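# Prop a perforated cover's edge up onto a wooden block

## Task

Lift the side of the perforated cover that lies beside the wooden block and set that side down on top of the block, resting well beyond the block's edge, while the cover's opposite edge stays lowered inside its opening. The result must hold by itself with no robot support, so release the cover and pull the grippers away at the end.

## Robot and tools

ROBOT. Two arms, left_arm and right_arm, each with seven joints and a parallel gripper. Column order of joints in every arm: waist, shoulder, upper arm roll, elbow, forearm roll, wrist pitch, wrist roll. Stated ranges in radians: waist -6.283..6.283, shoulder -2.059..2.094, upper arm roll -6.283..6.283, elbow -0.192..3.927, forearm roll -6.283..6.283, wrist pitch -1.693..3.142, wrist roll -6.283..6.283. True limits may sit up to 0.010 rad either side of these.

FRAME. All reported poses use one scene frame: origin on the tabletop midway between the arms, +z up, +x outward over the table, left_arm on the +y side. The arm names are not image sides. Positions are in metres, orientation as a wxyz quaternion, velocities in m/s and rad/s. Reported hand positions may be off, more so at long reach.

GRIPPER. Fingers point along the gripper's +z axis and close along its y axis. end_effector_position is the midpoint between the pads when closed, roughly 2 cm short of the fingertips; the tips advance about 10 mm along +z while closing.

TOOL execute_actions. Argument "actions" is a list holding zero or one item; optional "pictures" (boolean) controls whether camera images come back (they do by default).
- Empty list: just reports the current state.
- Action: {"rows": [...], "steps": n} with n from 1 to 15 (default 15), each step lasting 1/30 s. Each row is one list of 16 numbers covering both arms: left_arm's 7 joint targets then its gripper opening, followed by right_arm's 7 joint targets then its opening. Joint numbers are absolute target angles in radians (same values as the Joint positions line), not offsets. Opening is a scale value from -1 (closed) to +1 (fully open). One row is used per step; if there are fewer rows than steps, the final row repeats. Both arms must always be filled in, even if one stays put.
- Wait: {"steps": n} with n up to 300; sends nothing new and returns when that many steps have elapsed since the previous result (your reply time is included).
A target more than 0.010 rad beyond a range end, and further out than the joint currently is, makes the whole call be refused, and nothing is sent. Targets past the real end are clipped there, and a "joint sent to its limit" line may appear (possibly about an earlier action still running). Its absence does not prove there is room left.

MOTION RULES. Joint targets move at most 3.14 rad/s with about 0.16 s to accelerate; all joints of one arm are timed to arrive together. Each step, a joint's target is kept within 0.623 rad of its measured angle, and if the targets would put the gripper more than 70 mm from its measured spot they are pulled back proportionally. So large moves need several calls. The simulation keeps running while you think and write; arms continue toward the last row sent until motion essentially stops or a step is HELD.

RESULT LINES. The state line gives each arm's gripper pose and velocities. Joint positions / Joint velocities list, per arm, the seven joints (rad, rad/s) then the pad gap in metres (0.084 fully open). grip_measured is the measured opening on the command scale. Joint torques are total drive outputs in joint order, with per-arm offset, scale and noise, nonzero even in free air. "joint command not followed" means a clearance check altered or blocked targets on some steps. HELD marks steps on which your row was not (fully) sent.

GRIPPING. To hold something, keep commanding an opening well below grip_measured; the lower, the firmer (about 24 N per pad maximum on items up to ~6 cm). Fast closing can overshoot in force. Commanding exactly grip_measured still squeezes gently on narrower parts but wider ones may slip. Brief external tugs on held parts or nudges to loose objects can occur.

HAZARDS. A contact torque reaching a joint's load limit (waist 43.5, shoulder 43.5, upper arm roll 26.1, elbow 26.1, forearm roll 26.1, wrist pitch 17.4, wrist roll 17.4 N m, including held weight) triggers a TORQUE FAULT: that arm backs off, holds for 10 s and drops the rest of the call. Sustained loads heat motors: MOTOR HOT warns from 65 °C; at 80 °C an OVER-TEMPERATURE FAULT brakes that arm until it cools. Never let the arms collide or press each other, do not knock anything off the table, and avoid drops, slips, slams and forceful pushes. Prefer quick, smooth, low-effort motion.

TOOL zoom_image. {"camera": name, "region": [x0, y0, x1, y1]} in pixels of that camera's latest image, top-left origin, region at most 504 by 504. Cameras (all 504x504): cam_high, cam_low, cam_left_wrist, cam_right_wrist, delivered in that order.

TOOL finished_scene. {"scene": number of the current scene}. Replying with no tool call ends everything.

ORDER. Look, locate cover and block, move a gripper to the cover edge beside the block, grasp or lift it, place it well onto the block with the far edge left in its opening, release, retreat, confirm visually, then call finished_scene.

Each tool is called after "Emit:" as name(argument=value, ...) on one line, values as JSON.

## Session

Emit:
execute_actions(actions=[])

Scene clock: 0.00 s of 5000.00 s.
left_arm: end_effector_position=(+0.3661, +0.4263, +0.2128) grip_measured=+1.00 end_effector_quat_wxyz=(-0.061, +0.044, +0.992, +0.101) end_effector_velocity=(-0.000, +0.000, -0.000) end_effector_angular_velocity=(+0.000, +0.001, +0.000) | right_arm: end_effector_position=(+0.6637, -0.5333, +0.2013) grip_measured=+1.00 end_effector_quat_wxyz=(+0.594, +0.787, +0.164, -0.044) end_effector_velocity=(-0.000, -0.000, +0.000) end_effector_angular_velocity=(+0.001, -0.001, -0.001)
Joint positions: left_arm=[ 1.116 -0.537 -0.658  0.665 -0.094  1.147 -2.679  0.084] | right_arm=[ 0.204  0.922 -0.076  1.995 -1.257  1.397  0.189  0.084]
Joint velocities: left_arm=[ 0.    -0.    -0.    -0.     0.     0.001  0.     0.   ] | right_arm=[ 0.    -0.001 -0.001 -0.     0.001 -0.    -0.     0.   ]
Joint torques (N m, as the arm reports them, + toward a larger angle): no reading
Motor temperatures (°C, as the motors report them): left_arm=[31 31 32 30 30 33 33] | right_arm=[31 28 32 34 34 31 29]

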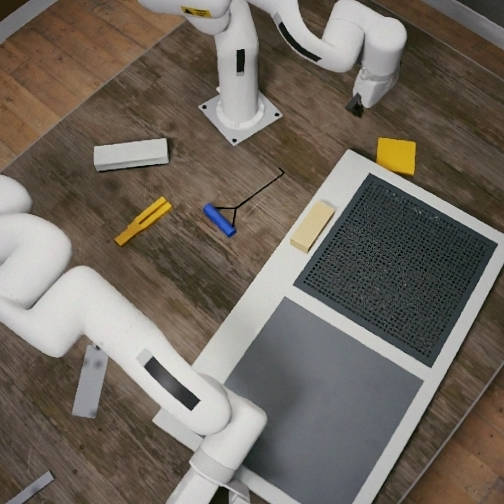

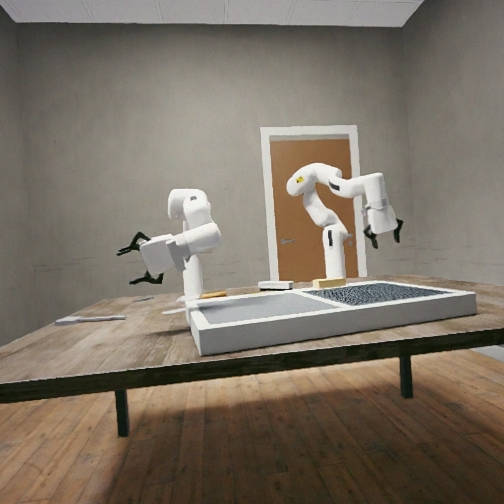

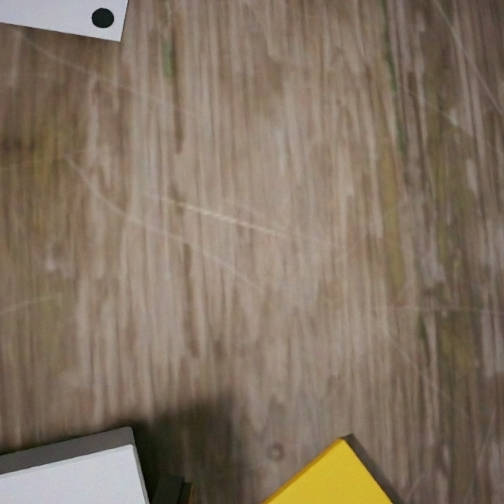

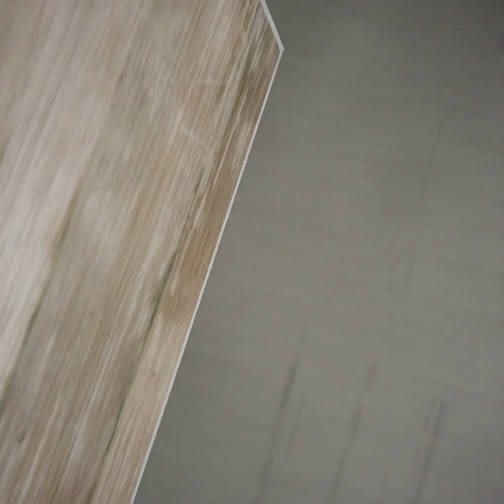

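Emit:
zoom_image(camera="cam_high", region=[190, 140, 390, 300])

Emit:
zoom_image(camera="cam_low", region=[160, 240, 500, 370])

Region (190, 140, 390, 300) of cam_high's 504x504 image, scaled by 2.520, with more detail than that image has; it fills the top 403 rows of this view, and the rest is white.

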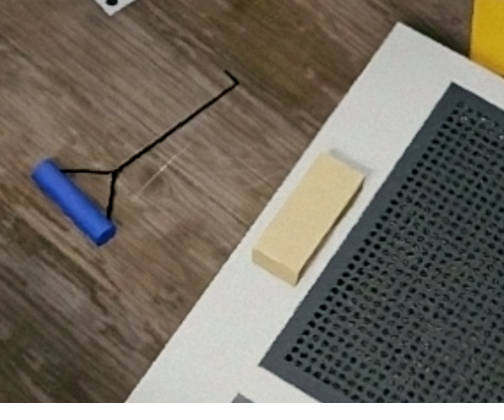

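Region (160, 240, 500, 370) of cam_low's 504x504 image, scaled by 1.482, with more detail than that image has; it fills the top 193 rows of this view, and the rest is white.

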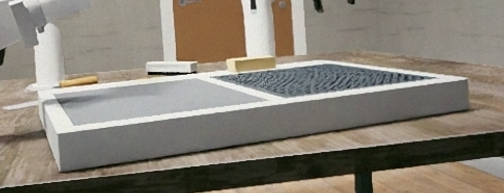

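Emit:
execute_actions(actions=[{"rows":[[-0.7,-0.4,0,0.7,0,1.1,-2.7,1,-0.3,-0.4,0,0.7,0,1.1,0,1]]}], pictures=false)

Emit:
execute_actions(actions=[{"steps":30}])

Scene clock: 35.30 s of 5000.00 s.
left_arm: end_effector_position=(+0.4023, +0.3137, +0.2229) grip_measured=+1.00 end_effector_quat_wxyz=(+0.001, +0.228, +0.974, +0.011) end_effector_velocity=(-0.002, -0.436, -0.004) end_effector_angular_velocity=(-0.042, +0.001, -1.262) | right_arm: end_effector_position=(+0.5059, -0.6270, +0.2101) grip_measured=+1.00 end_effector_quat_wxyz=(+0.336, +0.937, +0.037, -0.084) end_effector_velocity=(-0.430, +0.050, +0.049) end_effector_angular_velocity=(+1.362, -0.349, -0.808)
Joint positions: left_arm=[ 0.253 -0.417 -0.079  0.696 -0.012  1.106 -2.697  0.084] | right_arm=[-0.103  0.414 -0.033  1.487 -0.749  1.218  0.075  0.084]
Joint velocities: left_arm=[-1.404  0.039  0.161  0.016  0.029 -0.018 -0.008  0.   ] | right_arm=[-0.533 -1.401  0.075 -1.388  1.392 -0.31  -0.197 -0.   ]
Joint torques (N m, as the arm reports them, + toward a larger angle): left_arm=[ 0.67 -9.2   3.17 17.96  0.51 -0.82 -0.21] | right_arm=[  2.59 -20.97   1.    22.25   0.36  -0.8   -0.08]
Motor temperatures (°C, as the motors report them): left_arm=[31 31 32 32 30 33 33] | right_arm=[31 31 33 39 34 31 29]
Steps of this call (steps 1 to 90: nothing new was sent; then 31.80 s passed at rest; steps 91 to 105: all 15 steps of this action). Readings (joint positions):
91: left_arm=[1.115 -0.537 -0.657 0.665 -0.094 1.146 -2.679] | right_arm=[0.204 0.921 -0.076 1.994 -1.257 1.397 0.189]
92: left_arm=[1.108 -0.535 -0.650 0.665 -0.093 1.146 -2.679] | right_arm=[0.199 0.915 -0.074 1.987 -1.249 1.393 0.186]
94: left_arm=[1.046 -0.522 -0.589 0.667 -0.083 1.141 -2.681] | right_arm=[0.162 0.864 -0.059 1.928 -1.194 1.364 0.169]
98: left_arm=[0.714 -0.457 -0.273 0.688 -0.038 1.119 -2.691] | right_arm=[0.049 0.718 -0.056 1.790 -1.053 1.308 0.131]
105: the state above

Scene clock: 36.30 s of 5000.00 s.
left_arm: end_effector_position=(+0.2719, +0.0477, +0.2195) grip_measured=+1.00 end_effector_quat_wxyz=(-0.000, +0.621, +0.784, -0.000) end_effector_velocity=(-0.004, -0.004, +0.000) end_effector_angular_velocity=(+0.001, -0.003, -0.016) | right_arm: end_effector_position=(+0.2997, -0.5052, +0.2194) grip_measured=+1.00 end_effector_quat_wxyz=(+0.000, +0.986, -0.166, -0.000) end_effector_velocity=(-0.001, -0.000, +0.000) end_effector_angular_velocity=(+0.001, -0.002, -0.003)
Joint positions: left_arm=[-0.698 -0.4    0.001  0.7    0.     1.1   -2.7    0.084] | right_arm=[-0.3   -0.399  0.     0.701 -0.     1.1    0.     0.084]
Joint velocities: left_arm=[-0.009  0.001 -0.008  0.001 -0.001 -0.001  0.    -0.   ] | right_arm=[-0.002 -0.005 -0.001 -0.004  0.001 -0.    -0.     0.   ]
Joint torques (N m, as the arm reports them, + toward a larger angle): left_arm=[-0.47 -9.81  0.53 18.96  0.36 -0.85 -0.35] | right_arm=[-0.64 -7.76 -0.15 23.99  0.67 -1.78  0.06]
Motor temperatures (°C, as the motors report them): left_arm=[31 32 32 32 30 33 33] | right_arm=[31 30 33 39 34 31 29]
Steps of this call (steps 1 to 30: the robot went on to your last target). Readings (joint positions):
1: left_arm=[0.206 -0.415 -0.072 0.697 -0.011 1.105 -2.697] | right_arm=[-0.120 0.368 -0.031 1.441 -0.703 1.208 0.068]
2: left_arm=[0.160 -0.414 -0.066 0.697 -0.010 1.105 -2.698] | right_arm=[-0.136 0.321 -0.028 1.394 -0.656 1.199 0.063]
4: left_arm=[0.068 -0.412 -0.055 0.697 -0.008 1.104 -2.698] | right_arm=[-0.162 0.227 -0.023 1.301 -0.563 1.183 0.052]
8: left_arm=[-0.112 -0.408 -0.040 0.698 -0.006 1.103 -2.699] | right_arm=[-0.204 0.039 -0.015 1.117 -0.388 1.157 0.036]
30: the state above

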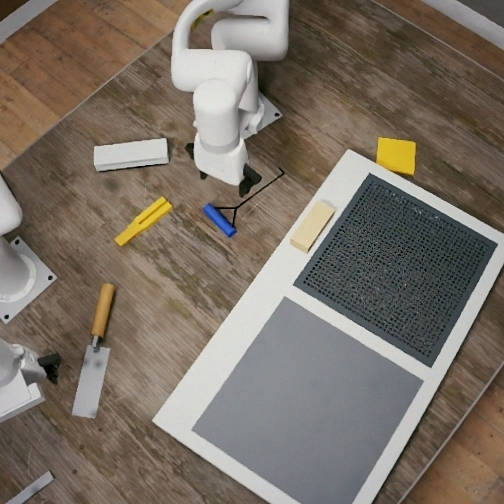

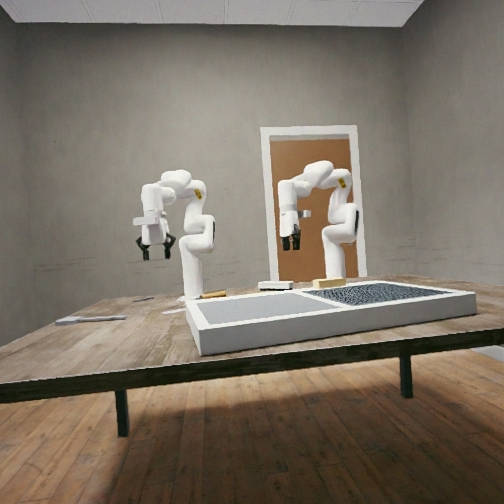

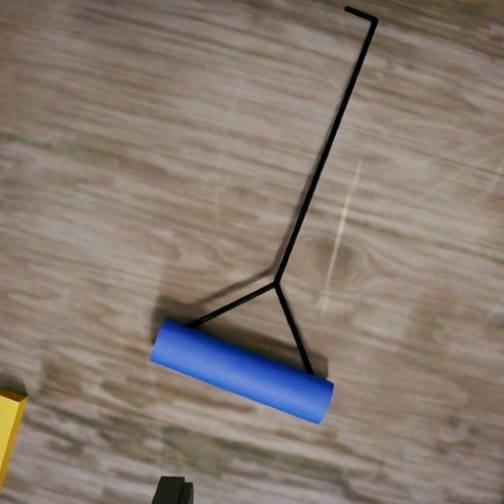

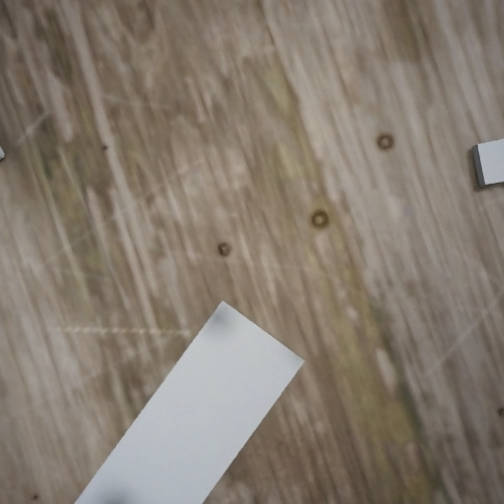

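Emit:
execute_actions(actions=[{"rows":[[-0.2,-0.15,0,1.0,0,1.15,-0.4,1,-0.3,-0.4,0,0.7,0,1.1,0,1]]}], pictures=false)

Emit:
execute_actions(actions=[{"steps":25}])

Scene clock: 96.23 s of 5000.00 s.
left_arm: end_effector_position=(+0.4153, +0.1233, +0.2404) grip_measured=+1.00 end_effector_quat_wxyz=(+0.000, +0.755, +0.655, -0.000) end_effector_velocity=(+0.246, +0.212, +0.027) end_effector_angular_velocity=(+0.001, +0.002, -2.059) | right_arm: end_effector_position=(+0.2995, -0.5052, +0.2195) grip_measured=+1.00 end_effector_quat_wxyz=(-0.000, +0.986, -0.166, +0.000) end_effector_velocity=(-0.000, -0.000, -0.000) end_effector_angular_velocity=(+0.000, +0.000, -0.000)
Joint positions: left_arm=[-0.301 -0.201  0.001  0.939  0.     1.14  -1.932  0.084] | right_arm=[-0.3   -0.4    0.     0.7   -0.     1.1    0.     0.084]
Joint velocities: left_arm=[0.734 0.364 0.003 0.436 0.    0.074 2.795 0.   ] | right_arm=[-0.     0.001 -0.    -0.    -0.    -0.    -0.     0.   ]
Joint torques (N m, as the arm reports them, + toward a larger angle): left_arm=[ -3.09 -16.02  -0.46  18.59   0.3   -0.87   0.22] | right_arm=[-0.49 -7.73 -0.18 24.2   0.77 -1.82 -0.01]
Motor temperatures (°C, as the motors report them): left_arm=[31 32 32 33 30 33 33] | right_arm=[31 29 32 40 34 32 29]
Steps of this call (steps 1 to 15: the robot went on to your last target; steps 16 to 90: nothing new was sent; then 56.43 s passed at rest; steps 91 to 105: all 15 steps of this action). Readings (joint positions):
91: left_arm=[-0.700 -0.400 -0.000 0.700 -0.000 1.100 -2.699] | right_arm=[-0.300 -0.400 0.000 0.700 -0.000 1.100 -0.000]
92: left_arm=[-0.695 -0.397 -0.001 0.703 -0.000 1.101 -2.691] | right_arm=[-0.300 -0.400 0.000 0.700 -0.000 1.100 0.000]
94: left_arm=[-0.648 -0.374 -0.005 0.731 -0.001 1.106 -2.629] | right_arm=[-0.300 -0.400 0.000 0.700 0.000 1.100 -0.000]
98: left_arm=[-0.502 -0.301 0.002 0.820 0.000 1.119 -2.429] | right_arm=[-0.300 -0.400 -0.000 0.700 -0.000 1.100 0.000]
105: the state above

Scene clock: 97.07 s of 5000.00 s.
left_arm: end_effector_position=(+0.4479, +0.1543, +0.2439) grip_measured=+1.00 end_effector_quat_wxyz=(+0.000, +1.000, -0.001, +0.000) end_effector_velocity=(+0.000, +0.000, +0.000) end_effector_angular_velocity=(-0.001, -0.001, -0.005) | right_arm: end_effector_position=(+0.2995, -0.5052, +0.2195) grip_measured=+1.00 end_effector_quat_wxyz=(-0.000, +0.986, -0.166, +0.000) end_effector_velocity=(+0.000, +0.000, -0.000) end_effector_angular_velocity=(-0.001, +0.000, +0.002)
Joint positions: left_arm=[-0.2   -0.15  -0.     1.    -0.     1.15  -0.401  0.084] | right_arm=[-0.3   -0.4    0.     0.7   -0.     1.1   -0.     0.084]
Joint velocities: left_arm=[ 0.001  0.     0.     0.    -0.    -0.     0.007 -0.   ] | right_arm=[ 0.001  0.001  0.001  0.    -0.    -0.001  0.    -0.   ]
Joint torques (N m, as the arm reports them, + toward a larger angle): left_arm=[ -0.67 -16.46   0.2   19.43   0.1   -1.25  -0.35] | right_arm=[-0.61 -8.03 -0.17 24.09  0.67 -1.85  0.05]
Motor temperatures (°C, as the motors report them): left_arm=[31 32 32 33 30 33 33] | right_arm=[31 29 32 40 34 32 29]
Steps of this call (steps 1 to 25: the robot went on to your last target). Readings (joint positions):
1: left_arm=[-0.278 -0.189 0.001 0.953 0.000 1.142 -1.836] | right_arm=[-0.300 -0.400 -0.000 0.700 0.000 1.100 -0.000]
2: left_arm=[-0.258 -0.179 0.002 0.965 0.000 1.144 -1.736] | right_arm=[-0.300 -0.400 0.000 0.700 0.000 1.100 0.000]
4: left_arm=[-0.229 -0.165 0.002 0.982 0.000 1.147 -1.534] | right_arm=[-0.300 -0.400 -0.000 0.700 0.000 1.100 -0.000]
8: left_arm=[-0.207 -0.153 -0.000 0.996 -0.000 1.149 -1.130] | right_arm=[-0.300 -0.400 0.000 0.700 0.000 1.100 -0.000]
25: the state above

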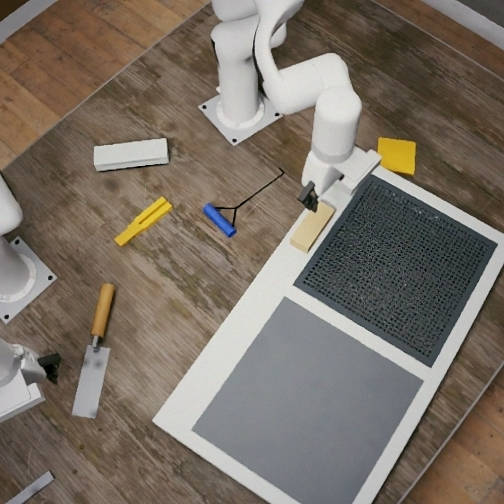

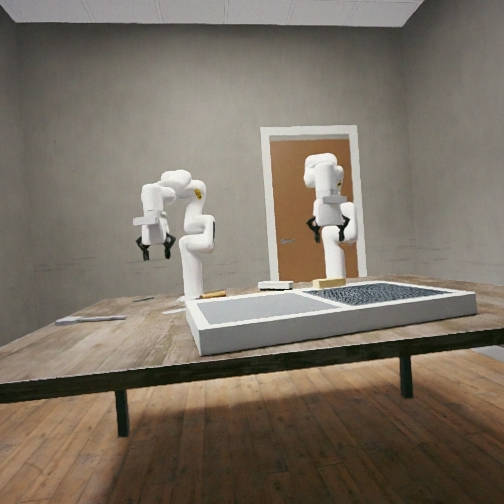

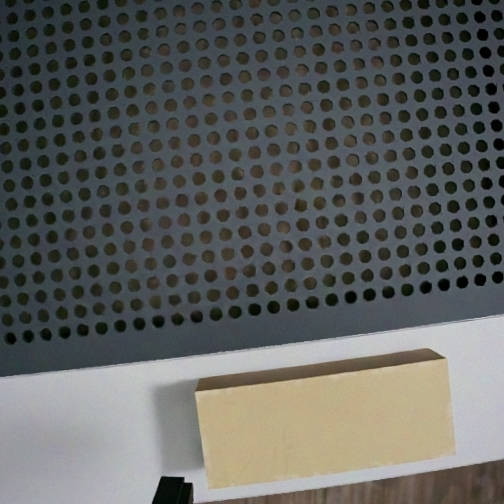

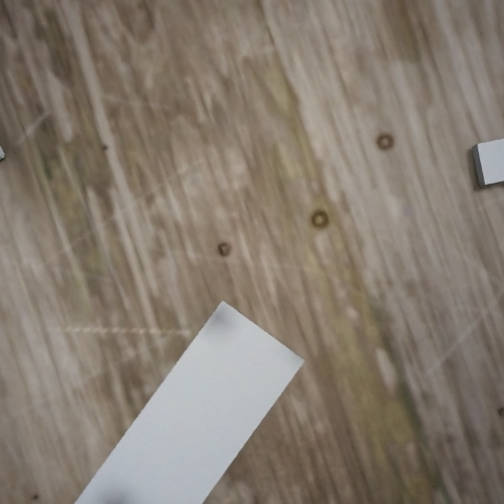

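Emit:
execute_actions(actions=[{"rows":[[-0.555,-0.4,0,0.6,0,1.0,-2.207,-1,-0.3,-0.4,0,0.7,0,1.1,0,1]]}], pictures=false)

Emit:
execute_actions(actions=[{"rows":[[-0.555,-0.344,0,0.368,0,0.712,-2.207,-1,-0.3,-0.4,0,0.7,0,1.1,0,1]]}], pictures=false)

Emit:
execute_actions(actions=[{"steps":20}])

Scene clock: 115.57 s of 5000.00 s.
left_arm: end_effector_position=(+0.3188, +0.0920, +0.1937) grip_measured=-1.00 end_effector_quat_wxyz=(-0.001, +0.958, +0.286, -0.000) end_effector_velocity=(-0.188, -0.042, -0.083) end_effector_angular_velocity=(+0.011, +0.004, +2.574) | right_arm: end_effector_position=(+0.2995, -0.5052, +0.2195) grip_measured=+1.00 end_effector_quat_wxyz=(-0.000, +0.986, -0.166, +0.000) end_effector_velocity=(-0.000, +0.000, -0.001) end_effector_angular_velocity=(+0.000, +0.003, +0.001)
Joint positions: left_arm=[-0.512 -0.369 -0.001  0.649 -0.     1.019 -1.296  0.   ] | right_arm=[-0.3   -0.4   -0.     0.7   -0.     1.1    0.     0.084]
Joint velocities: left_arm=[-0.439 -0.306 -0.003 -0.5    0.    -0.182 -3.016  0.   ] | right_arm=[ 0.     0.001  0.001 -0.    -0.     0.001  0.    -0.   ]
Joint torques (N m, as the arm reports them, + toward a larger angle): left_arm=[ 4.04 -8.72  2.2  21.64  0.09 -1.52 -0.18] | right_arm=[-0.66 -7.97 -0.15 24.14  0.74 -1.92  0.03]
Motor temperatures (°C, as the motors report them): left_arm=[31 32 32 33 30 33 33] | right_arm=[31 29 32 40 34 32 29]
Steps of this call (steps 1 to 30: the robot went on to your last target; steps 31 to 90: nothing new was sent; then 15.00 s passed at rest; steps 91 to 105: all 15 steps of this action). Readings (joint positions):
91: left_arm=[-0.200 -0.150 0.000 1.000 0.000 1.150 -0.401] | right_arm=[-0.300 -0.400 0.000 0.700 0.000 1.100 -0.000]
92: left_arm=[-0.204 -0.153 0.001 0.996 0.000 1.148 -0.409] | right_arm=[-0.300 -0.400 -0.000 0.700 0.000 1.100 0.000]
94: left_arm=[-0.236 -0.176 0.005 0.958 0.000 1.132 -0.472] | right_arm=[-0.300 -0.400 -0.000 0.700 -0.000 1.100 0.000]
98: left_arm=[-0.354 -0.257 -0.003 0.828 -0.000 1.086 -0.695] | right_arm=[-0.300 -0.400 0.000 0.700 0.000 1.100 0.000]
105: the state above

Scene clock: 116.07 s of 5000.00 s.
left_arm: end_effector_position=(+0.2790, +0.1095, +0.1012) grip_measured=-1.00 end_effector_quat_wxyz=(+0.000, +0.750, +0.661, +0.000) end_effector_velocity=(+0.014, -0.015, +0.013) end_effector_angular_velocity=(-0.048, -0.052, +0.086) | right_arm: end_effector_position=(+0.2995, -0.5052, +0.2195) grip_measured=+1.00 end_effector_quat_wxyz=(-0.000, +0.986, -0.166, +0.000) end_effector_velocity=(+0.000, +0.000, -0.000) end_effector_angular_velocity=(+0.001, +0.000, +0.000)
Joint positions: left_arm=[-0.555 -0.344  0.     0.371  0.     0.714 -2.201  0.   ] | right_arm=[-0.3   -0.4   -0.     0.7    0.     1.1   -0.     0.084]
Joint velocities: left_arm=[-0.003 -0.012 -0.001  0.015  0.    -0.044 -0.09   0.   ] | right_arm=[ 0.001  0.    -0.001  0.     0.001  0.     0.    -0.   ]
Joint torques (N m, as the arm reports them, + toward a larger angle): left_arm=[-0.37 -9.23  0.28 16.16  0.28 -0.9  -0.15] | right_arm=[-0.45 -7.96 -0.21 24.07  0.78 -1.83  0.04]
Motor temperatures (°C, as the motors report them): left_arm=[31 32 32 33 30 33 33] | right_arm=[31 29 32 40 34 32 29]
Steps of this call (steps 1 to 15: all 15 steps of this action). Readings (joint positions):
1: left_arm=[-0.524 -0.378 -0.001 0.634 -0.000 1.014 -1.397] | right_arm=[-0.300 -0.400 0.000 0.700 0.000 1.100 -0.000]
2: left_arm=[-0.534 -0.383 -0.001 0.622 -0.000 1.007 -1.491] | right_arm=[-0.300 -0.400 0.000 0.700 0.000 1.100 -0.000]
4: left_arm=[-0.542 -0.383 -0.000 0.580 0.000 0.962 -1.656] | right_arm=[-0.300 -0.400 -0.000 0.700 -0.000 1.100 -0.000]
8: left_arm=[-0.549 -0.355 0.001 0.440 0.000 0.808 -1.978] | right_arm=[-0.300 -0.400 0.000 0.700 -0.000 1.100 -0.000]
15: the state above

Scene clock: 116.73 s of 5000.00 s.
left_arm: end_effector_position=(+0.2784, +0.1098, +0.1004) grip_measured=-1.00 end_effector_quat_wxyz=(+0.000, +0.749, +0.663, +0.000) end_effector_velocity=(-0.000, +0.000, -0.000) end_effector_angular_velocity=(+0.001, +0.000, +0.000) | right_arm: end_effector_position=(+0.2995, -0.5052, +0.2195) grip_measured=+1.00 end_effector_quat_wxyz=(-0.000, +0.986, -0.166, +0.000) end_effector_velocity=(-0.000, +0.000, -0.000) end_effector_angular_velocity=(+0.001, +0.001, +0.000)
Joint positions: left_arm=[-0.555 -0.344  0.     0.368  0.     0.712 -2.207  0.   ] | right_arm=[-0.3   -0.4   -0.     0.7    0.     1.1   -0.     0.084]
Joint velocities: left_arm=[ 0.  0.  0. -0.  0.  0.  0.  0.] | right_arm=[ 0.     0.001 -0.     0.    -0.     0.    -0.     0.   ]
Joint torques (N m, as the arm reports them, + toward a larger angle): left_arm=[-0.56 -8.75  0.41 16.56  0.19 -1.21 -0.35] | right_arm=[-0.62 -7.96 -0.2  24.04  0.91 -1.79  0.04]
Motor temperatures (°C, as the motors report them): left_arm=[31 32 32 33 30 33 33] | right_arm=[31 29 32 40 34 32 29]
Steps of this call (steps 1 to 15: the robot went on to your last target; steps 16 to 20: nothing new was sent). Readings (joint positions):
1: left_arm=[-0.555 -0.344 0.000 0.371 0.000 0.713 -2.203] | right_arm=[-0.300 -0.400 -0.000 0.700 0.000 1.100 -0.000]
2: left_arm=[-0.555 -0.345 0.000 0.371 0.000 0.712 -2.205] | right_arm=[-0.300 -0.400 -0.000 0.700 0.000 1.100 -0.000]
4: left_arm=[-0.555 -0.345 0.000 0.370 0.000 0.712 -2.206] | right_arm=[-0.300 -0.400 -0.000 0.700 0.000 1.100 0.000]
8: left_arm=[-0.555 -0.344 0.000 0.369 0.000 0.712 -2.207] | right_arm=[-0.300 -0.400 -0.000 0.700 0.000 1.100 0.000]
20: the state above
All arms were judged still, so your last target was given up. Only a new action makes them travel on or press farther. Fingers that are still opening or closing keep moving.

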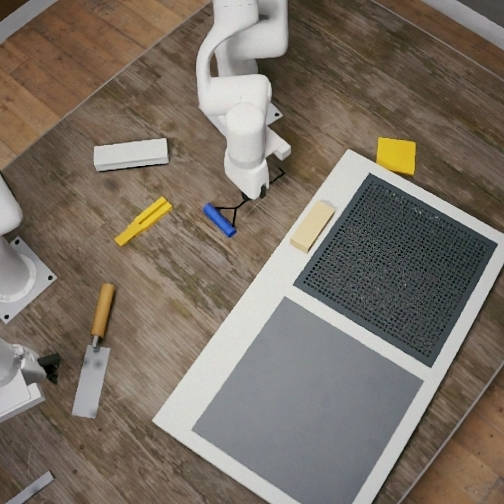

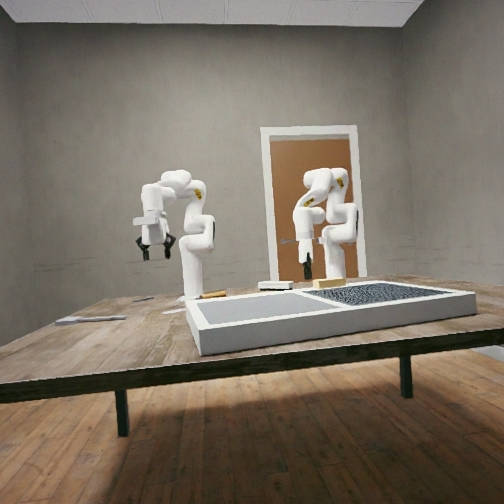

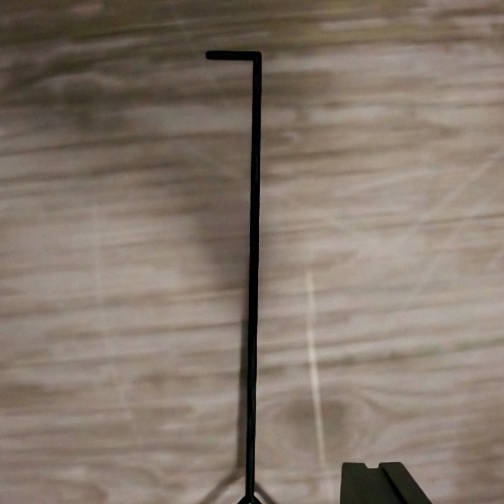

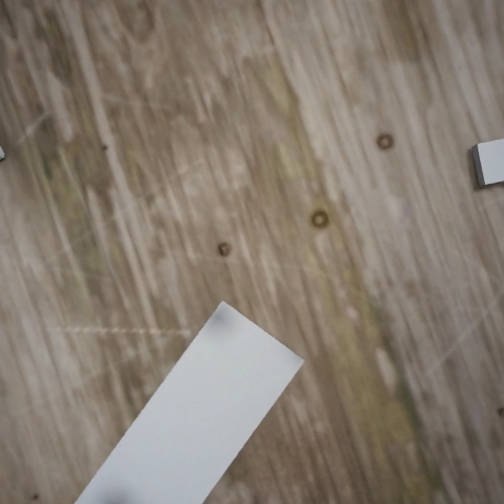

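Emit:
execute_actions(actions=[{"rows":[[-0.626,-0.3,0,0.3,0,0.6,-2.26,-0.3,-0.3,-0.4,0,0.7,0,1.1,0,1],[-0.626,-0.3,0,0.3,0,0.6,-2.26,-0.3,-0.3,-0.4,0,0.7,0,1.1,0,1],[-0.626,-0.3,0,0.3,0,0.6,-2.26,-0.3,-0.3,-0.4,0,0.7,0,1.1,0,1],[-0.626,-0.3,0,0.3,0,0.6,-2.26,-0.3,-0.3,-0.4,0,0.7,0,1.1,0,1],[-0.626,-0.2,0,0.27,0,0.47,-2.26,-0.3,-0.3,-0.4,0,0.7,0,1.1,0,1],[-0.626,-0.2,0,0.27,0,0.47,-2.26,-0.3,-0.3,-0.4,0,0.7,0,1.1,0,1],[-0.626,-0.2,0,0.27,0,0.47,-2.26,-0.3,-0.3,-0.4,0,0.7,0,1.1,0,1],[-0.626,-0.124,0,0.255,0,0.379,-2.26,-0.3,-0.3,-0.4,0,0.7,0,1.1,0,1]]}], pictures=false)

Emit:
execute_actions(actions=[{"steps":10}])

Scene clock: 145.60 s of 5000.00 s.
left_arm: end_effector_position=(+0.2494, +0.1092, +0.0232) grip_measured=-0.32 end_effector_quat_wxyz=(-0.002, +0.754, +0.656, -0.000) end_effector_velocity=(+0.021, -0.025, +0.005) end_effector_angular_velocity=(-0.072, -0.067, -0.005) | right_arm: end_effector_position=(+0.2995, -0.5052, +0.2195) grip_measured=+1.00 end_effector_quat_wxyz=(-0.000, +0.986, -0.166, +0.000) end_effector_velocity=(-0.000, -0.000, +0.000) end_effector_angular_velocity=(+0.000, +0.000, -0.001)
Joint positions: left_arm=[-0.626 -0.126  0.     0.254 -0.     0.385 -2.26   0.03 ] | right_arm=[-0.3   -0.4   -0.     0.7    0.     1.1   -0.     0.084]
Joint velocities: left_arm=[-0.004  0.036 -0.002  0.025  0.    -0.109 -0.001  0.   ] | right_arm=[-0.    -0.001 -0.001  0.     0.     0.002  0.    -0.   ]
Joint torques (N m, as the arm reports them, + toward a larger angle): left_arm=[ -0.39 -12.86  -0.1   13.1    0.33  -1.22  -0.27] | right_arm=[-0.59 -7.89 -0.15 24.08  0.76 -1.83  0.07]
Motor temperatures (°C, as the motors report them): left_arm=[31 32 32 33 30 33 33] | right_arm=[31 29 32 41 34 32 29]
Steps of this call (steps 1 to 90: nothing new was sent; then 25.37 s passed at rest; steps 91 to 105: all 15 steps of this action). Readings (joint positions):
91: left_arm=[-0.555 -0.344 0.000 0.368 0.000 0.711 -2.207] | right_arm=[-0.300 -0.400 -0.000 0.700 -0.000 1.100 -0.000]
92: left_arm=[-0.559 -0.342 0.001 0.365 0.000 0.703 -2.211] | right_arm=[-0.300 -0.400 -0.000 0.700 0.000 1.100 0.000]
94: left_arm=[-0.589 -0.324 0.001 0.339 0.000 0.655 -2.234] | right_arm=[-0.300 -0.400 -0.000 0.700 -0.000 1.100 0.000]
98: left_arm=[-0.624 -0.253 -0.001 0.286 0.000 0.538 -2.257] | right_arm=[-0.300 -0.400 -0.000 0.700 0.000 1.100 0.000]
105: the state above

Scene clock: 145.93 s of 5000.00 s.
left_arm: end_effector_position=(+0.2504, +0.1078, +0.0235) grip_measured=-0.32 end_effector_quat_wxyz=(+0.000, +0.755, +0.656, +0.000) end_effector_velocity=(-0.001, +0.002, -0.002) end_effector_angular_velocity=(+0.004, +0.004, +0.000) | right_arm: end_effector_position=(+0.2995, -0.5052, +0.2195) grip_measured=+1.00 end_effector_quat_wxyz=(-0.000, +0.986, -0.166, +0.000) end_effector_velocity=(-0.000, -0.000, -0.000) end_effector_angular_velocity=(-0.001, +0.002, +0.001)
Joint positions: left_arm=[-0.626 -0.125  0.     0.255 -0.     0.379 -2.26   0.03 ] | right_arm=[-0.3   -0.4   -0.     0.7    0.     1.1   -0.     0.084]
Joint velocities: left_arm=[-0.     0.004  0.    -0.002 -0.    -0.001  0.    -0.   ] | right_arm=[ 0.     0.001  0.     0.    -0.002  0.001  0.     0.   ]
Joint torques (N m, as the arm reports them, + toward a larger angle): left_arm=[ -0.58 -10.68   0.51  12.38   0.17  -1.17  -0.22] | right_arm=[-0.67 -7.92 -0.32 24.06  0.9  -1.86 -0.02]
Motor temperatures (°C, as the motors report them): left_arm=[31 32 32 33 30 33 33] | right_arm=[31 29 32 41 34 32 29]
Steps of this call (steps 1 to 10: the robot went on to your last target). Readings (joint positions):
1: left_arm=[-0.626 -0.125 0.000 0.255 -0.000 0.382 -2.260] | right_arm=[-0.300 -0.400 0.000 0.700 -0.000 1.100 -0.000]
2: left_arm=[-0.626 -0.125 0.000 0.256 -0.000 0.381 -2.260] | right_arm=[-0.300 -0.400 -0.000 0.700 -0.000 1.100 -0.000]
4: left_arm=[-0.626 -0.126 0.000 0.257 0.000 0.379 -2.260] | right_arm=[-0.300 -0.400 -0.000 0.700 -0.000 1.100 -0.000]
8: left_arm=[-0.626 -0.125 0.000 0.255 0.000 0.379 -2.260] | right_arm=[-0.300 -0.400 -0.000 0.700 0.000 1.100 0.000]
10: the state above

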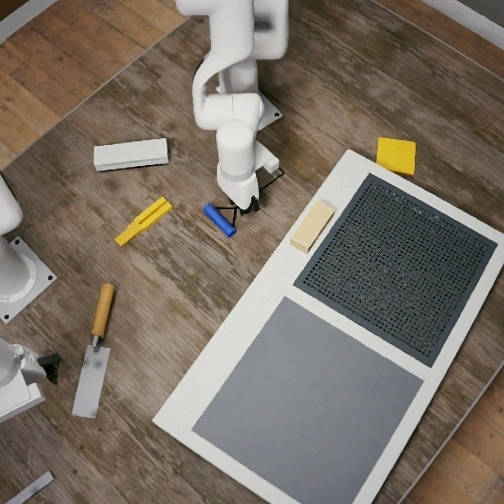

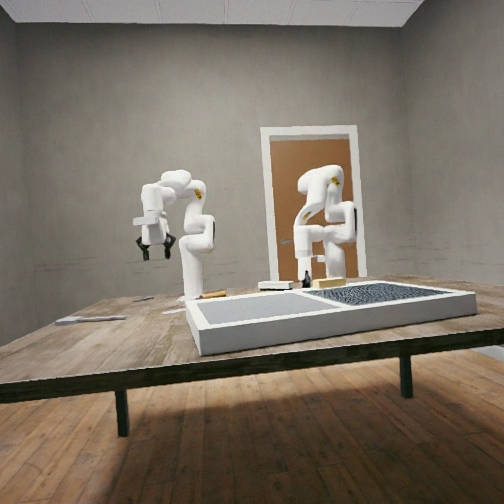

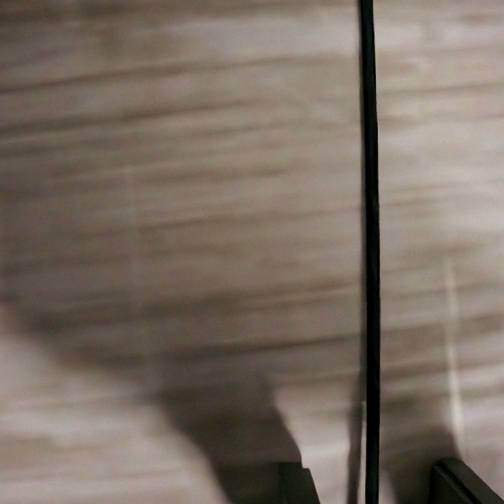

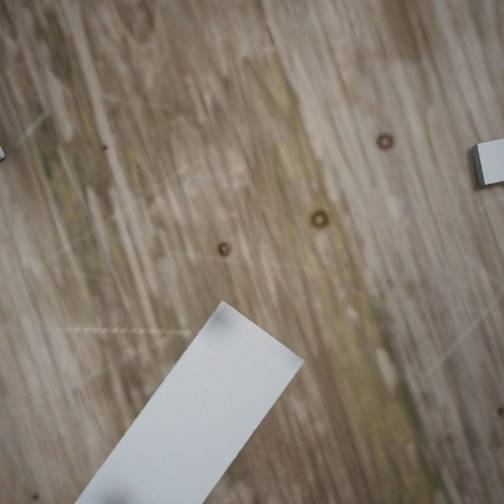

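Emit:
execute_actions(actions=[{"rows":[[-0.626,-0.124,0,0.255,0,0.379,-2.26,-0.6,-0.3,-0.4,0,0.7,0,1.1,0,1],[-0.626,-0.124,0,0.255,0,0.379,-2.26,-0.75,-0.3,-0.4,0,0.7,0,1.1,0,1],[-0.626,-0.124,0,0.255,0,0.379,-2.26,-0.85,-0.3,-0.4,0,0.7,0,1.1,0,1],[-0.626,-0.124,0,0.255,0,0.379,-2.26,-0.9,-0.3,-0.4,0,0.7,0,1.1,0,1],[-0.626,-0.124,0,0.255,0,0.379,-2.26,-1,-0.3,-0.4,0,0.7,0,1.1,0,1]]}], pictures=false)

Emit:
execute_actions(actions=[{"rows":[[-0.626,-0.14,0,0.258,0,0.398,-2.26,-1,-0.3,-0.4,0,0.7,0,1.1,0,1],[-0.626,-0.16,0,0.263,0,0.423,-2.26,-1,-0.3,-0.4,0,0.7,0,1.1,0,1],[-0.626,-0.18,0,0.268,0,0.448,-2.26,-1,-0.3,-0.4,0,0.7,0,1.1,0,1],[-0.626,-0.2,0,0.275,0,0.475,-2.26,-1,-0.3,-0.4,0,0.7,0,1.1,0,1],[-0.626,-0.22,0,0.285,0,0.505,-2.26,-1,-0.3,-0.4,0,0.7,0,1.1,0,1],[-0.626,-0.24,0,0.295,0,0.535,-2.26,-1,-0.3,-0.4,0,0.7,0,1.1,0,1],[-0.626,-0.26,0,0.305,0,0.565,-2.26,-1,-0.3,-0.4,0,0.7,0,1.1,0,1],[-0.626,-0.28,0,0.32,0,0.6,-2.26,-1,-0.3,-0.4,0,0.7,0,1.1,0,1],[-0.626,-0.3,0,0.335,0,0.635,-2.26,-1,-0.3,-0.4,0,0.7,0,1.1,0,1],[-0.626,-0.32,0,0.35,0,0.67,-2.26,-1,-0.3,-0.4,0,0.7,0,1.1,0,1],[-0.626,-0.34,0,0.365,0,0.705,-2.26,-1,-0.3,-0.4,0,0.7,0,1.1,0,1]]}])

Scene clock: 168.60 s of 5000.00 s.
left_arm: end_effector_position=(+0.2502, +0.1081, +0.0232) grip_measured=-0.94 end_effector_quat_wxyz=(-0.000, +0.755, +0.656, +0.000) end_effector_velocity=(-0.001, -0.000, -0.000) end_effector_angular_velocity=(+0.000, +0.000, -0.002) | right_arm: end_effector_position=(+0.2995, -0.5052, +0.2195) grip_measured=+1.00 end_effector_quat_wxyz=(-0.000, +0.986, -0.166, +0.000) end_effector_velocity=(-0.000, -0.000, +0.000) end_effector_angular_velocity=(-0.001, -0.000, +0.000)
Joint positions: left_arm=[-0.626 -0.124 -0.     0.255  0.     0.379 -2.26   0.002] | right_arm=[-0.3   -0.4    0.     0.7   -0.     1.1    0.     0.084]
Joint velocities: left_arm=[-0.002  0.    -0.    -0.    -0.     0.     0.     0.   ] | right_arm=[ 0.    -0.    -0.    -0.    -0.001 -0.     0.    -0.   ]
Joint torques (N m, as the arm reports them, + toward a larger angle): left_arm=[ -1.17 -11.31   0.18  12.47   0.15  -1.15  -0.25] | right_arm=[-0.57 -7.85 -0.23 23.98  0.75 -1.81  0.13]
Motor temperatures (°C, as the motors report them): left_arm=[31 32 32 32 30 33 33] | right_arm=[31 29 32 41 34 32 29]
Steps of this call (steps 1 to 15: the robot went on to your last target; steps 16 to 90: nothing new was sent; then 19.17 s passed at rest; steps 91 to 105: all 15 steps of this action). Readings (joint positions):
91: left_arm=[-0.626 -0.124 0.000 0.255 -0.000 0.379 -2.260] | right_arm=[-0.300 -0.400 -0.000 0.700 -0.000 1.100 0.000]
92: left_arm=[-0.626 -0.124 -0.000 0.255 0.000 0.379 -2.260] | right_arm=[-0.300 -0.400 -0.000 0.700 -0.000 1.100 -0.000]
94: left_arm=[-0.626 -0.124 -0.000 0.255 -0.000 0.379 -2.260] | right_arm=[-0.300 -0.400 -0.000 0.700 -0.000 1.100 0.000]
98: left_arm=[-0.626 -0.124 -0.000 0.255 0.000 0.379 -2.260] | right_arm=[-0.300 -0.400 0.000 0.700 0.000 1.100 0.000]
105: the state above

Scene clock: 169.10 s of 5000.00 s.
left_arm: end_effector_position=(+0.2637, +0.0933, +0.0959) grip_measured=-0.94 end_effector_quat_wxyz=(+0.004, +0.755, +0.656, +0.000) end_effector_velocity=(+0.021, -0.024, +0.102) end_effector_angular_velocity=(-0.036, -0.033, -0.002) | right_arm: end_effector_position=(+0.2995, -0.5052, +0.2195) grip_measured=+1.00 end_effector_quat_wxyz=(-0.000, +0.986, -0.166, +0.000) end_effector_velocity=(-0.000, -0.000, +0.000) end_effector_angular_velocity=(+0.000, +0.000, -0.001)
Joint positions: left_arm=[-0.626 -0.331 -0.     0.36   0.     0.684 -2.26   0.002] | right_arm=[-0.3   -0.4    0.     0.7   -0.     1.1    0.     0.084]
Joint velocities: left_arm=[-0.001 -0.216 -0.001  0.173  0.     0.34   0.     0.   ] | right_arm=[-0.    -0.001 -0.     0.    -0.     0.001  0.    -0.   ]
Joint torques (N m, as the arm reports them, + toward a larger angle): left_arm=[-0.19 -3.46  0.67 11.31  0.12 -1.3  -0.17] | right_arm=[-0.66 -7.81 -0.16 23.97  0.74 -1.83 -0.06]
Motor temperatures (°C, as the motors report them): left_arm=[31 32 32 32 30 33 33] | right_arm=[31 29 32 41 34 32 29]
Steps of this call (steps 1 to 15: all 15 steps of this action). Readings (joint positions):
1: left_arm=[-0.626 -0.124 -0.000 0.255 0.000 0.380 -2.260] | right_arm=[-0.300 -0.400 -0.000 0.700 0.000 1.100 0.000]
2: left_arm=[-0.626 -0.127 0.000 0.255 -0.000 0.384 -2.260] | right_arm=[-0.300 -0.400 0.000 0.700 0.000 1.100 0.000]
4: left_arm=[-0.626 -0.145 0.000 0.259 -0.000 0.407 -2.260] | right_arm=[-0.300 -0.400 -0.000 0.700 0.000 1.100 -0.000]
8: left_arm=[-0.626 -0.212 -0.000 0.283 0.000 0.495 -2.260] | right_arm=[-0.300 -0.400 0.000 0.700 -0.000 1.100 0.000]
15: the state above

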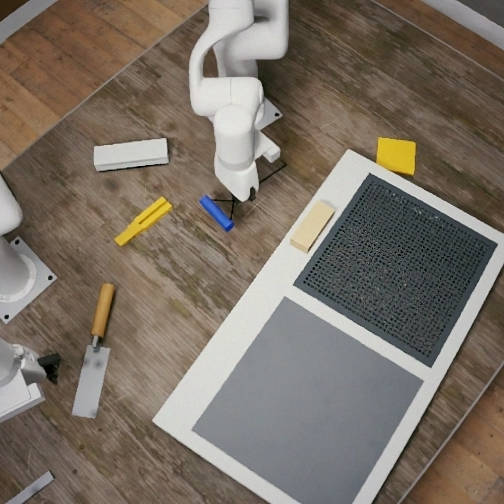

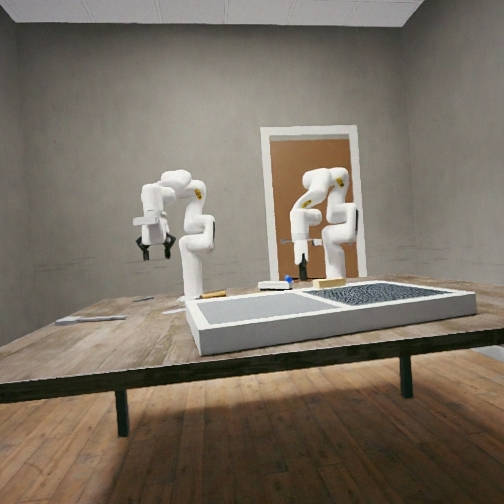

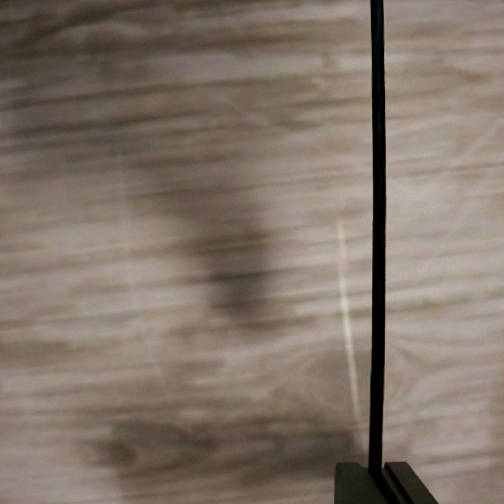

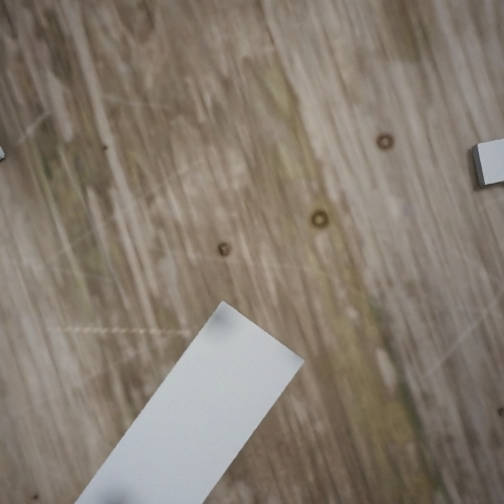

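Emit:
execute_actions(actions=[{"rows":[[-0.61,-0.345,0,0.4,0,0.745,-2.22,-1,-0.2,-0.4,0,0.7,0,0.9,0.2,1],[-0.59,-0.35,0,0.44,0,0.79,-2.17,-1,-0.1,-0.4,0,0.7,0,0.8,0.3,1],[-0.57,-0.355,0,0.49,0,0.845,-2.11,-1,-0.1,-0.4,0,0.7,0,0.7,0.4,1],[-0.545,-0.36,0,0.54,0,0.9,-2.05,-1,0,-0.4,0,0.7,0,0.6,0.5,1],[-0.52,-0.37,0,0.59,0,0.96,-1.99,-1,0,-0.4,0,0.7,0,0.5,0.6,1],[-0.495,-0.375,0,0.64,0,1.015,-1.93,-1,0.1,-0.4,0,0.7,0,0.4,0.7,1],[-0.47,-0.38,0,0.69,0,1.07,-1.87,-1,0.1,-0.4,0,0.7,0,0.3,0.8,1],[-0.445,-0.39,0,0.74,0,1.13,-1.81,-1,0.2,-0.4,0,0.7,0,0.2,0.9,1],[-0.42,-0.395,0,0.79,0,1.185,-1.75,-1,0.2,-0.4,0,0.7,0,0.1,1.0,1],[-0.395,-0.4,0,0.84,0,1.24,-1.69,-1,0.3,-0.4,0,0.7,0,0,1.1,1],[-0.37,-0.41,0,0.89,0,1.3,-1.63,-1,0.3,-0.4,0,0.7,0,-0.1,1.2,1],[-0.35,-0.415,0,0.94,0,1.355,-1.57,-1,0.3,-0.4,0,0.7,0,-0.2,1.3,1],[-0.33,-0.42,0,0.99,0,1.41,-1.52,-1,0.3,-0.4,0,0.7,0,-0.3,1.4,1],[-0.3,-0.427,0,1.054,0,1.481,-1.446,-1,0.3,-0.4,0,0.7,0,-0.4,1.571,1]]}], pictures=false)

Emit:
execute_actions(actions=[{"steps":15}], pictures=false)

Emit:
execute_actions(actions=[{"rows":[[-0.3,-0.427,0,1.054,0,1.481,-1.446,-1,0.5,-0.029,0,0.376,0,-1.116,1.571,0.6]]}], pictures=false)

Emit:
execute_actions(actions=[{"rows":[[-0.3,-0.427,0,1.054,0,1.481,-1.446,-1,0.978,-0.029,0,0.376,0,-1.116,1.571,0.6]]}], pictures=false)

Emit:
execute_actions(actions=[{"steps":20}])

Scene clock: 194.17 s of 5000.00 s.
left_arm: end_effector_position=(+0.3443, +0.1117, +0.2472) grip_measured=-0.94 end_effector_quat_wxyz=(+0.001, +0.844, +0.537, +0.000) end_effector_velocity=(+0.129, +0.122, +0.402) end_effector_angular_velocity=(+0.002, -0.005, -0.737) | right_arm: end_effector_position=(+0.4424, -0.3932, +0.3001) grip_measured=+1.00 end_effector_quat_wxyz=(-0.078, +0.921, -0.272, +0.270) end_effector_velocity=(+0.229, +0.324, +0.263) end_effector_angular_velocity=(+0.714, -1.335, -0.440)
Joint positions: left_arm=[-0.425 -0.394  0.001  0.785  0.     1.176 -1.761  0.002] | right_arm=[ 0.026 -0.4    0.001  0.7    0.     0.532  0.568  0.084]
Joint velocities: left_arm=[ 0.488 -0.132 -0.002  1.054  0.     1.184  1.224 -0.   ] | right_arm=[ 0.691  0.002 -0.004 -0.004  0.001 -1.336  1.337 -0.   ]
Joint torques (N m, as the arm reports them, + toward a larger angle): left_arm=[ -0.81 -11.32   0.22  19.69   0.4   -1.1   -0.09] | right_arm=[-2.03 -8.78 -0.97 25.49  0.71 -2.88  0.01]
Motor temperatures (°C, as the motors report them): left_arm=[31 32 32 33 30 33 33] | right_arm=[31 29 32 41 34 32 29]
Steps of this call (steps 1 to 30: the robot went on to your last target; steps 31 to 90: nothing new was sent; then 21.57 s passed at rest; steps 91 to 105: all 15 steps of this action). Readings (joint positions):
91: left_arm=[-0.626 -0.340 -0.000 0.365 -0.000 0.706 -2.259] | right_arm=[-0.300 -0.400 -0.000 0.700 -0.000 1.099 0.001]
92: left_arm=[-0.623 -0.340 -0.000 0.369 -0.000 0.713 -2.252] | right_arm=[-0.297 -0.400 -0.001 0.700 -0.000 1.092 0.009]
94: left_arm=[-0.608 -0.344 -0.001 0.401 -0.000 0.754 -2.210] | right_arm=[-0.265 -0.400 -0.004 0.698 -0.000 1.030 0.071]
98: left_arm=[-0.545 -0.362 0.000 0.539 0.000 0.898 -2.054] | right_arm=[-0.155 -0.400 0.001 0.701 0.000 0.834 0.265]
105: the state above

Scene clock: 194.67 s of 5000.00 s.
left_arm: end_effector_position=(+0.3602, +0.1531, +0.3483) grip_measured=-0.94 end_effector_quat_wxyz=(-0.002, +0.891, +0.454, -0.001) end_effector_velocity=(+0.003, +0.001, +0.009) end_effector_angular_velocity=(-0.009, -0.014, -0.002) | right_arm: end_effector_position=(+0.4909, -0.2681, +0.4900) grip_measured=+1.00 end_effector_quat_wxyz=(-0.454, +0.652, -0.430, +0.429) end_effector_velocity=(-0.074, +0.190, +0.402) end_effector_angular_velocity=(+2.015, -1.100, -0.011)
Joint positions: left_arm=[-0.301 -0.426 -0.001  1.05  -0.     1.481 -1.447  0.002] | right_arm=[ 0.264 -0.4   -0.     0.7    0.    -0.249  1.396  0.084]
Joint velocities: left_arm=[ 0.003 -0.002  0.004  0.02   0.001  0.006  0.008  0.   ] | right_arm=[ 0.368 -0.001  0.007  0.004 -0.003 -1.525  1.76   0.   ]
Joint torques (N m, as the arm reports them, + toward a larger angle): left_arm=[ -0.79 -10.66   0.51  19.81   0.01  -1.3   -0.05] | right_arm=[-1.19 -8.3  -0.4  24.28  0.66 -1.86 -0.54]
Motor temperatures (°C, as the motors report them): left_arm=[31 32 32 33 30 33 33] | right_arm=[31 29 32 41 34 32 29]
Steps of this call (steps 1 to 15: the robot went on to your last target). Readings (joint positions):
1: left_arm=[-0.409 -0.399 0.000 0.820 0.000 1.216 -1.720] | right_arm=[0.049 -0.400 0.001 0.700 0.000 0.486 0.614]
2: left_arm=[-0.393 -0.403 0.000 0.855 0.000 1.255 -1.679] | right_arm=[0.070 -0.400 0.001 0.700 0.000 0.439 0.661]
4: left_arm=[-0.360 -0.411 0.000 0.924 0.000 1.334 -1.598] | right_arm=[0.110 -0.400 0.001 0.700 0.000 0.341 0.759]
8: left_arm=[-0.309 -0.427 0.002 1.037 0.000 1.455 -1.472] | right_arm=[0.174 -0.400 0.001 0.700 -0.000 0.130 0.970]
15: the state above

Scene clock: 195.17 s of 5000.00 s.
left_arm: end_effector_position=(+0.3609, +0.1534, +0.3504) grip_measured=-0.94 end_effector_quat_wxyz=(-0.000, +0.891, +0.454, -0.000) end_effector_velocity=(-0.000, -0.000, +0.000) end_effector_angular_velocity=(-0.001, -0.001, -0.001) | right_arm: end_effector_position=(+0.4398, -0.1729, +0.3596) grip_measured=+0.59 end_effector_quat_wxyz=(-0.570, +0.620, -0.392, +0.369) end_effector_velocity=(-0.228, +0.135, -0.270) end_effector_angular_velocity=(+0.216, -0.168, +0.410)
Joint positions: left_arm=[-0.3   -0.427 -0.     1.054 -0.     1.481 -1.446  0.002] | right_arm=[ 0.466 -0.087  0.     0.427 -0.    -0.979  1.56   0.069]
Joint velocities: left_arm=[-0.001 -0.001 -0.     0.    -0.     0.    -0.    -0.   ] | right_arm=[ 0.408  0.705  0.01  -0.625 -0.002 -1.574  0.128  0.   ]
Joint torques (N m, as the arm reports them, + toward a larger angle): left_arm=[-0.52 -9.64  0.47 19.36  0.06 -1.4   0.13] | right_arm=[ -1.61 -13.92  -0.95  21.09   0.75  -2.    -0.29]
Motor temperatures (°C, as the motors report them): left_arm=[31 32 32 33 30 33 33] | right_arm=[31 29 32 41 34 32 29]
Steps of this call (steps 1 to 15: all 15 steps of this action). Readings (joint positions):
1: left_arm=[-0.301 -0.426 -0.001 1.051 -0.000 1.481 -1.447] | right_arm=[0.276 -0.400 0.000 0.700 -0.000 -0.297 1.451]
2: left_arm=[-0.301 -0.426 -0.001 1.052 -0.000 1.481 -1.446] | right_arm=[0.288 -0.398 0.000 0.699 0.000 -0.339 1.494]
4: left_arm=[-0.300 -0.426 -0.000 1.053 -0.000 1.481 -1.446] | right_arm=[0.313 -0.363 -0.001 0.673 0.000 -0.411 1.526]
8: left_arm=[-0.300 -0.427 -0.000 1.054 -0.000 1.481 -1.446] | right_arm=[0.363 -0.264 -0.000 0.580 0.000 -0.578 1.526]
15: the state above

Scene clock: 195.67 s of 5000.00 s.
left_arm: end_effector_position=(+0.3610, +0.1534, +0.3504) grip_measured=-0.94 end_effector_quat_wxyz=(-0.000, +0.891, +0.455, -0.000) end_effector_velocity=(+0.000, -0.001, +0.000) end_effector_angular_velocity=(-0.001, -0.001, -0.001) | right_arm: end_effector_position=(+0.2888, +0.0014, +0.3424) grip_measured=+0.59 end_effector_quat_wxyz=(+0.649, -0.682, +0.243, -0.232) end_effector_velocity=(-0.355, +0.273, -0.027) end_effector_angular_velocity=(-0.007, +0.013, +0.887)
Joint positions: left_arm=[-0.3   -0.427 -0.     1.054 -0.     1.481 -1.446  0.002] | right_arm=[ 0.918 -0.033  0.001  0.38  -0.    -1.109  1.57   0.069]
Joint velocities: left_arm=[-0.001  0.    -0.     0.    -0.    -0.001 -0.    -0.   ] | right_arm=[ 0.854  0.052  0.026 -0.051 -0.007 -0.09   0.009  0.   ]
Joint torques (N m, as the arm reports them, + toward a larger angle): left_arm=[-0.68 -9.88  0.64 19.18  0.1  -1.44 -0.29] | right_arm=[ -4.53 -10.6   -2.06  16.88   0.91  -2.21  -0.02]
Motor temperatures (°C, as the motors report them): left_arm=[31 32 32 33 30 33 33] | right_arm=[31 29 32 41 34 32 29]
Steps of this call (steps 1 to 15: all 15 steps of this action). Readings (joint positions):
1: left_arm=[-0.300 -0.427 -0.000 1.054 -0.000 1.481 -1.446] | right_arm=[0.479 -0.066 0.001 0.407 -0.000 -1.027 1.564]
2: left_arm=[-0.300 -0.427 -0.000 1.054 -0.000 1.481 -1.446] | right_arm=[0.495 -0.052 -0.000 0.394 0.000 -1.061 1.566]
4: left_arm=[-0.300 -0.427 -0.000 1.054 -0.000 1.481 -1.446] | right_arm=[0.556 -0.048 -0.003 0.391 0.001 -1.079 1.567]
8: left_arm=[-0.300 -0.427 -0.000 1.054 -0.000 1.481 -1.446] | right_arm=[0.690 -0.045 0.000 0.391 -0.000 -1.085 1.568]
15: the state above

Scene clock: 196.33 s of 5000.00 s.
left_arm: end_effector_position=(+0.3610, +0.1534, +0.3504) grip_measured=-0.94 end_effector_quat_wxyz=(-0.000, +0.891, +0.455, +0.000) end_effector_velocity=(-0.000, -0.000, +0.000) end_effector_angular_velocity=(+0.000, -0.000, -0.001) | right_arm: end_effector_position=(+0.2648, +0.0187, +0.3405) grip_measured=+0.59 end_effector_quat_wxyz=(+0.656, -0.689, +0.224, -0.213) end_effector_velocity=(-0.001, +0.001, -0.001) end_effector_angular_velocity=(-0.002, +0.001, +0.002)
Joint positions: left_arm=[-0.3   -0.427 -0.     1.054  0.     1.481 -1.446  0.002] | right_arm=[ 0.978 -0.029 -0.     0.376  0.    -1.116  1.571  0.069]
Joint velocities: left_arm=[-0.001  0.     0.     0.     0.    -0.     0.     0.   ] | right_arm=[ 0.002  0.001 -0.    -0.     0.     0.001 -0.     0.   ]
Joint torques (N m, as the arm reports them, + toward a larger angle): left_arm=[-0.86 -9.46  0.35 19.54  0.02 -1.16 -0.3 ] | right_arm=[ -0.56 -10.8   -0.37  17.03   0.63  -2.2   -0.01]
Motor temperatures (°C, as the motors report them): left_arm=[31 32 32 33 30 33 33] | right_arm=[31 29 32 41 34 32 29]
Steps of this call (steps 1 to 20: the robot went on to your last target). Readings (joint positions):
1: left_arm=[-0.300 -0.427 -0.000 1.054 -0.000 1.481 -1.446] | right_arm=[0.943 -0.031 0.002 0.378 -0.000 -1.112 1.571]
2: left_arm=[-0.300 -0.427 -0.000 1.054 0.000 1.481 -1.446] | right_arm=[0.960 -0.030 0.003 0.377 -0.001 -1.114 1.571]
4: left_arm=[-0.300 -0.427 -0.000 1.054 -0.000 1.481 -1.446] | right_arm=[0.973 -0.029 0.002 0.376 -0.000 -1.115 1.571]
8: left_arm=[-0.300 -0.427 -0.000 1.054 -0.000 1.481 -1.446] | right_arm=[0.976 -0.029 -0.001 0.376 0.000 -1.116 1.571]
20: the state above

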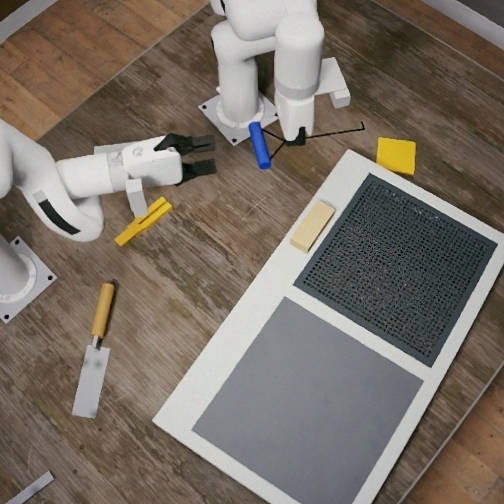

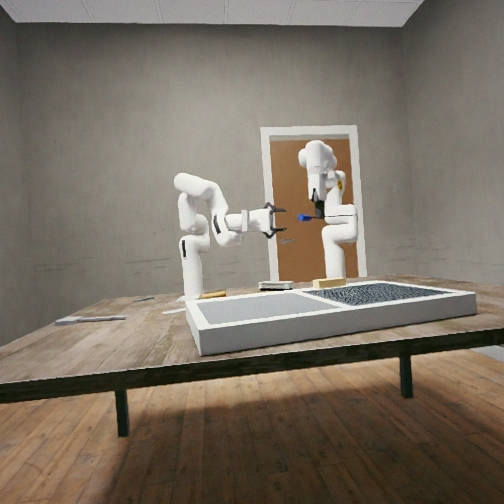

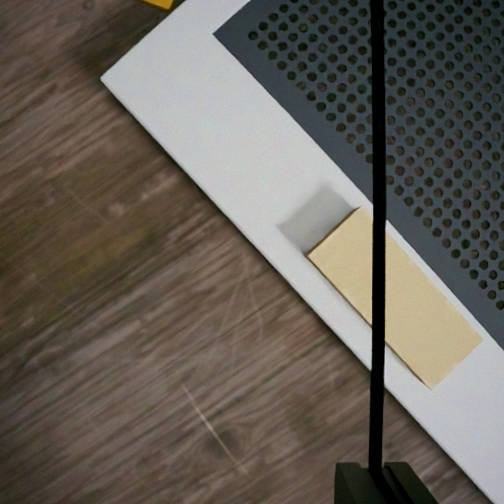

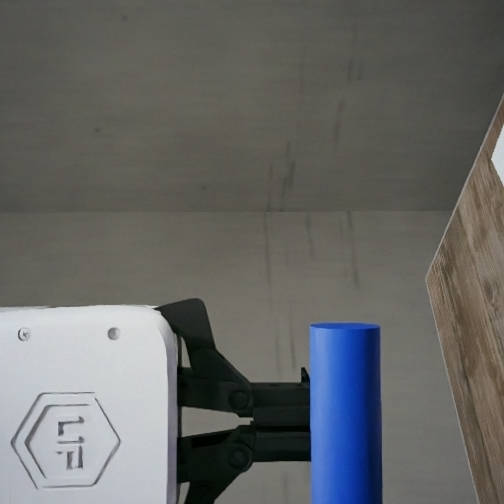

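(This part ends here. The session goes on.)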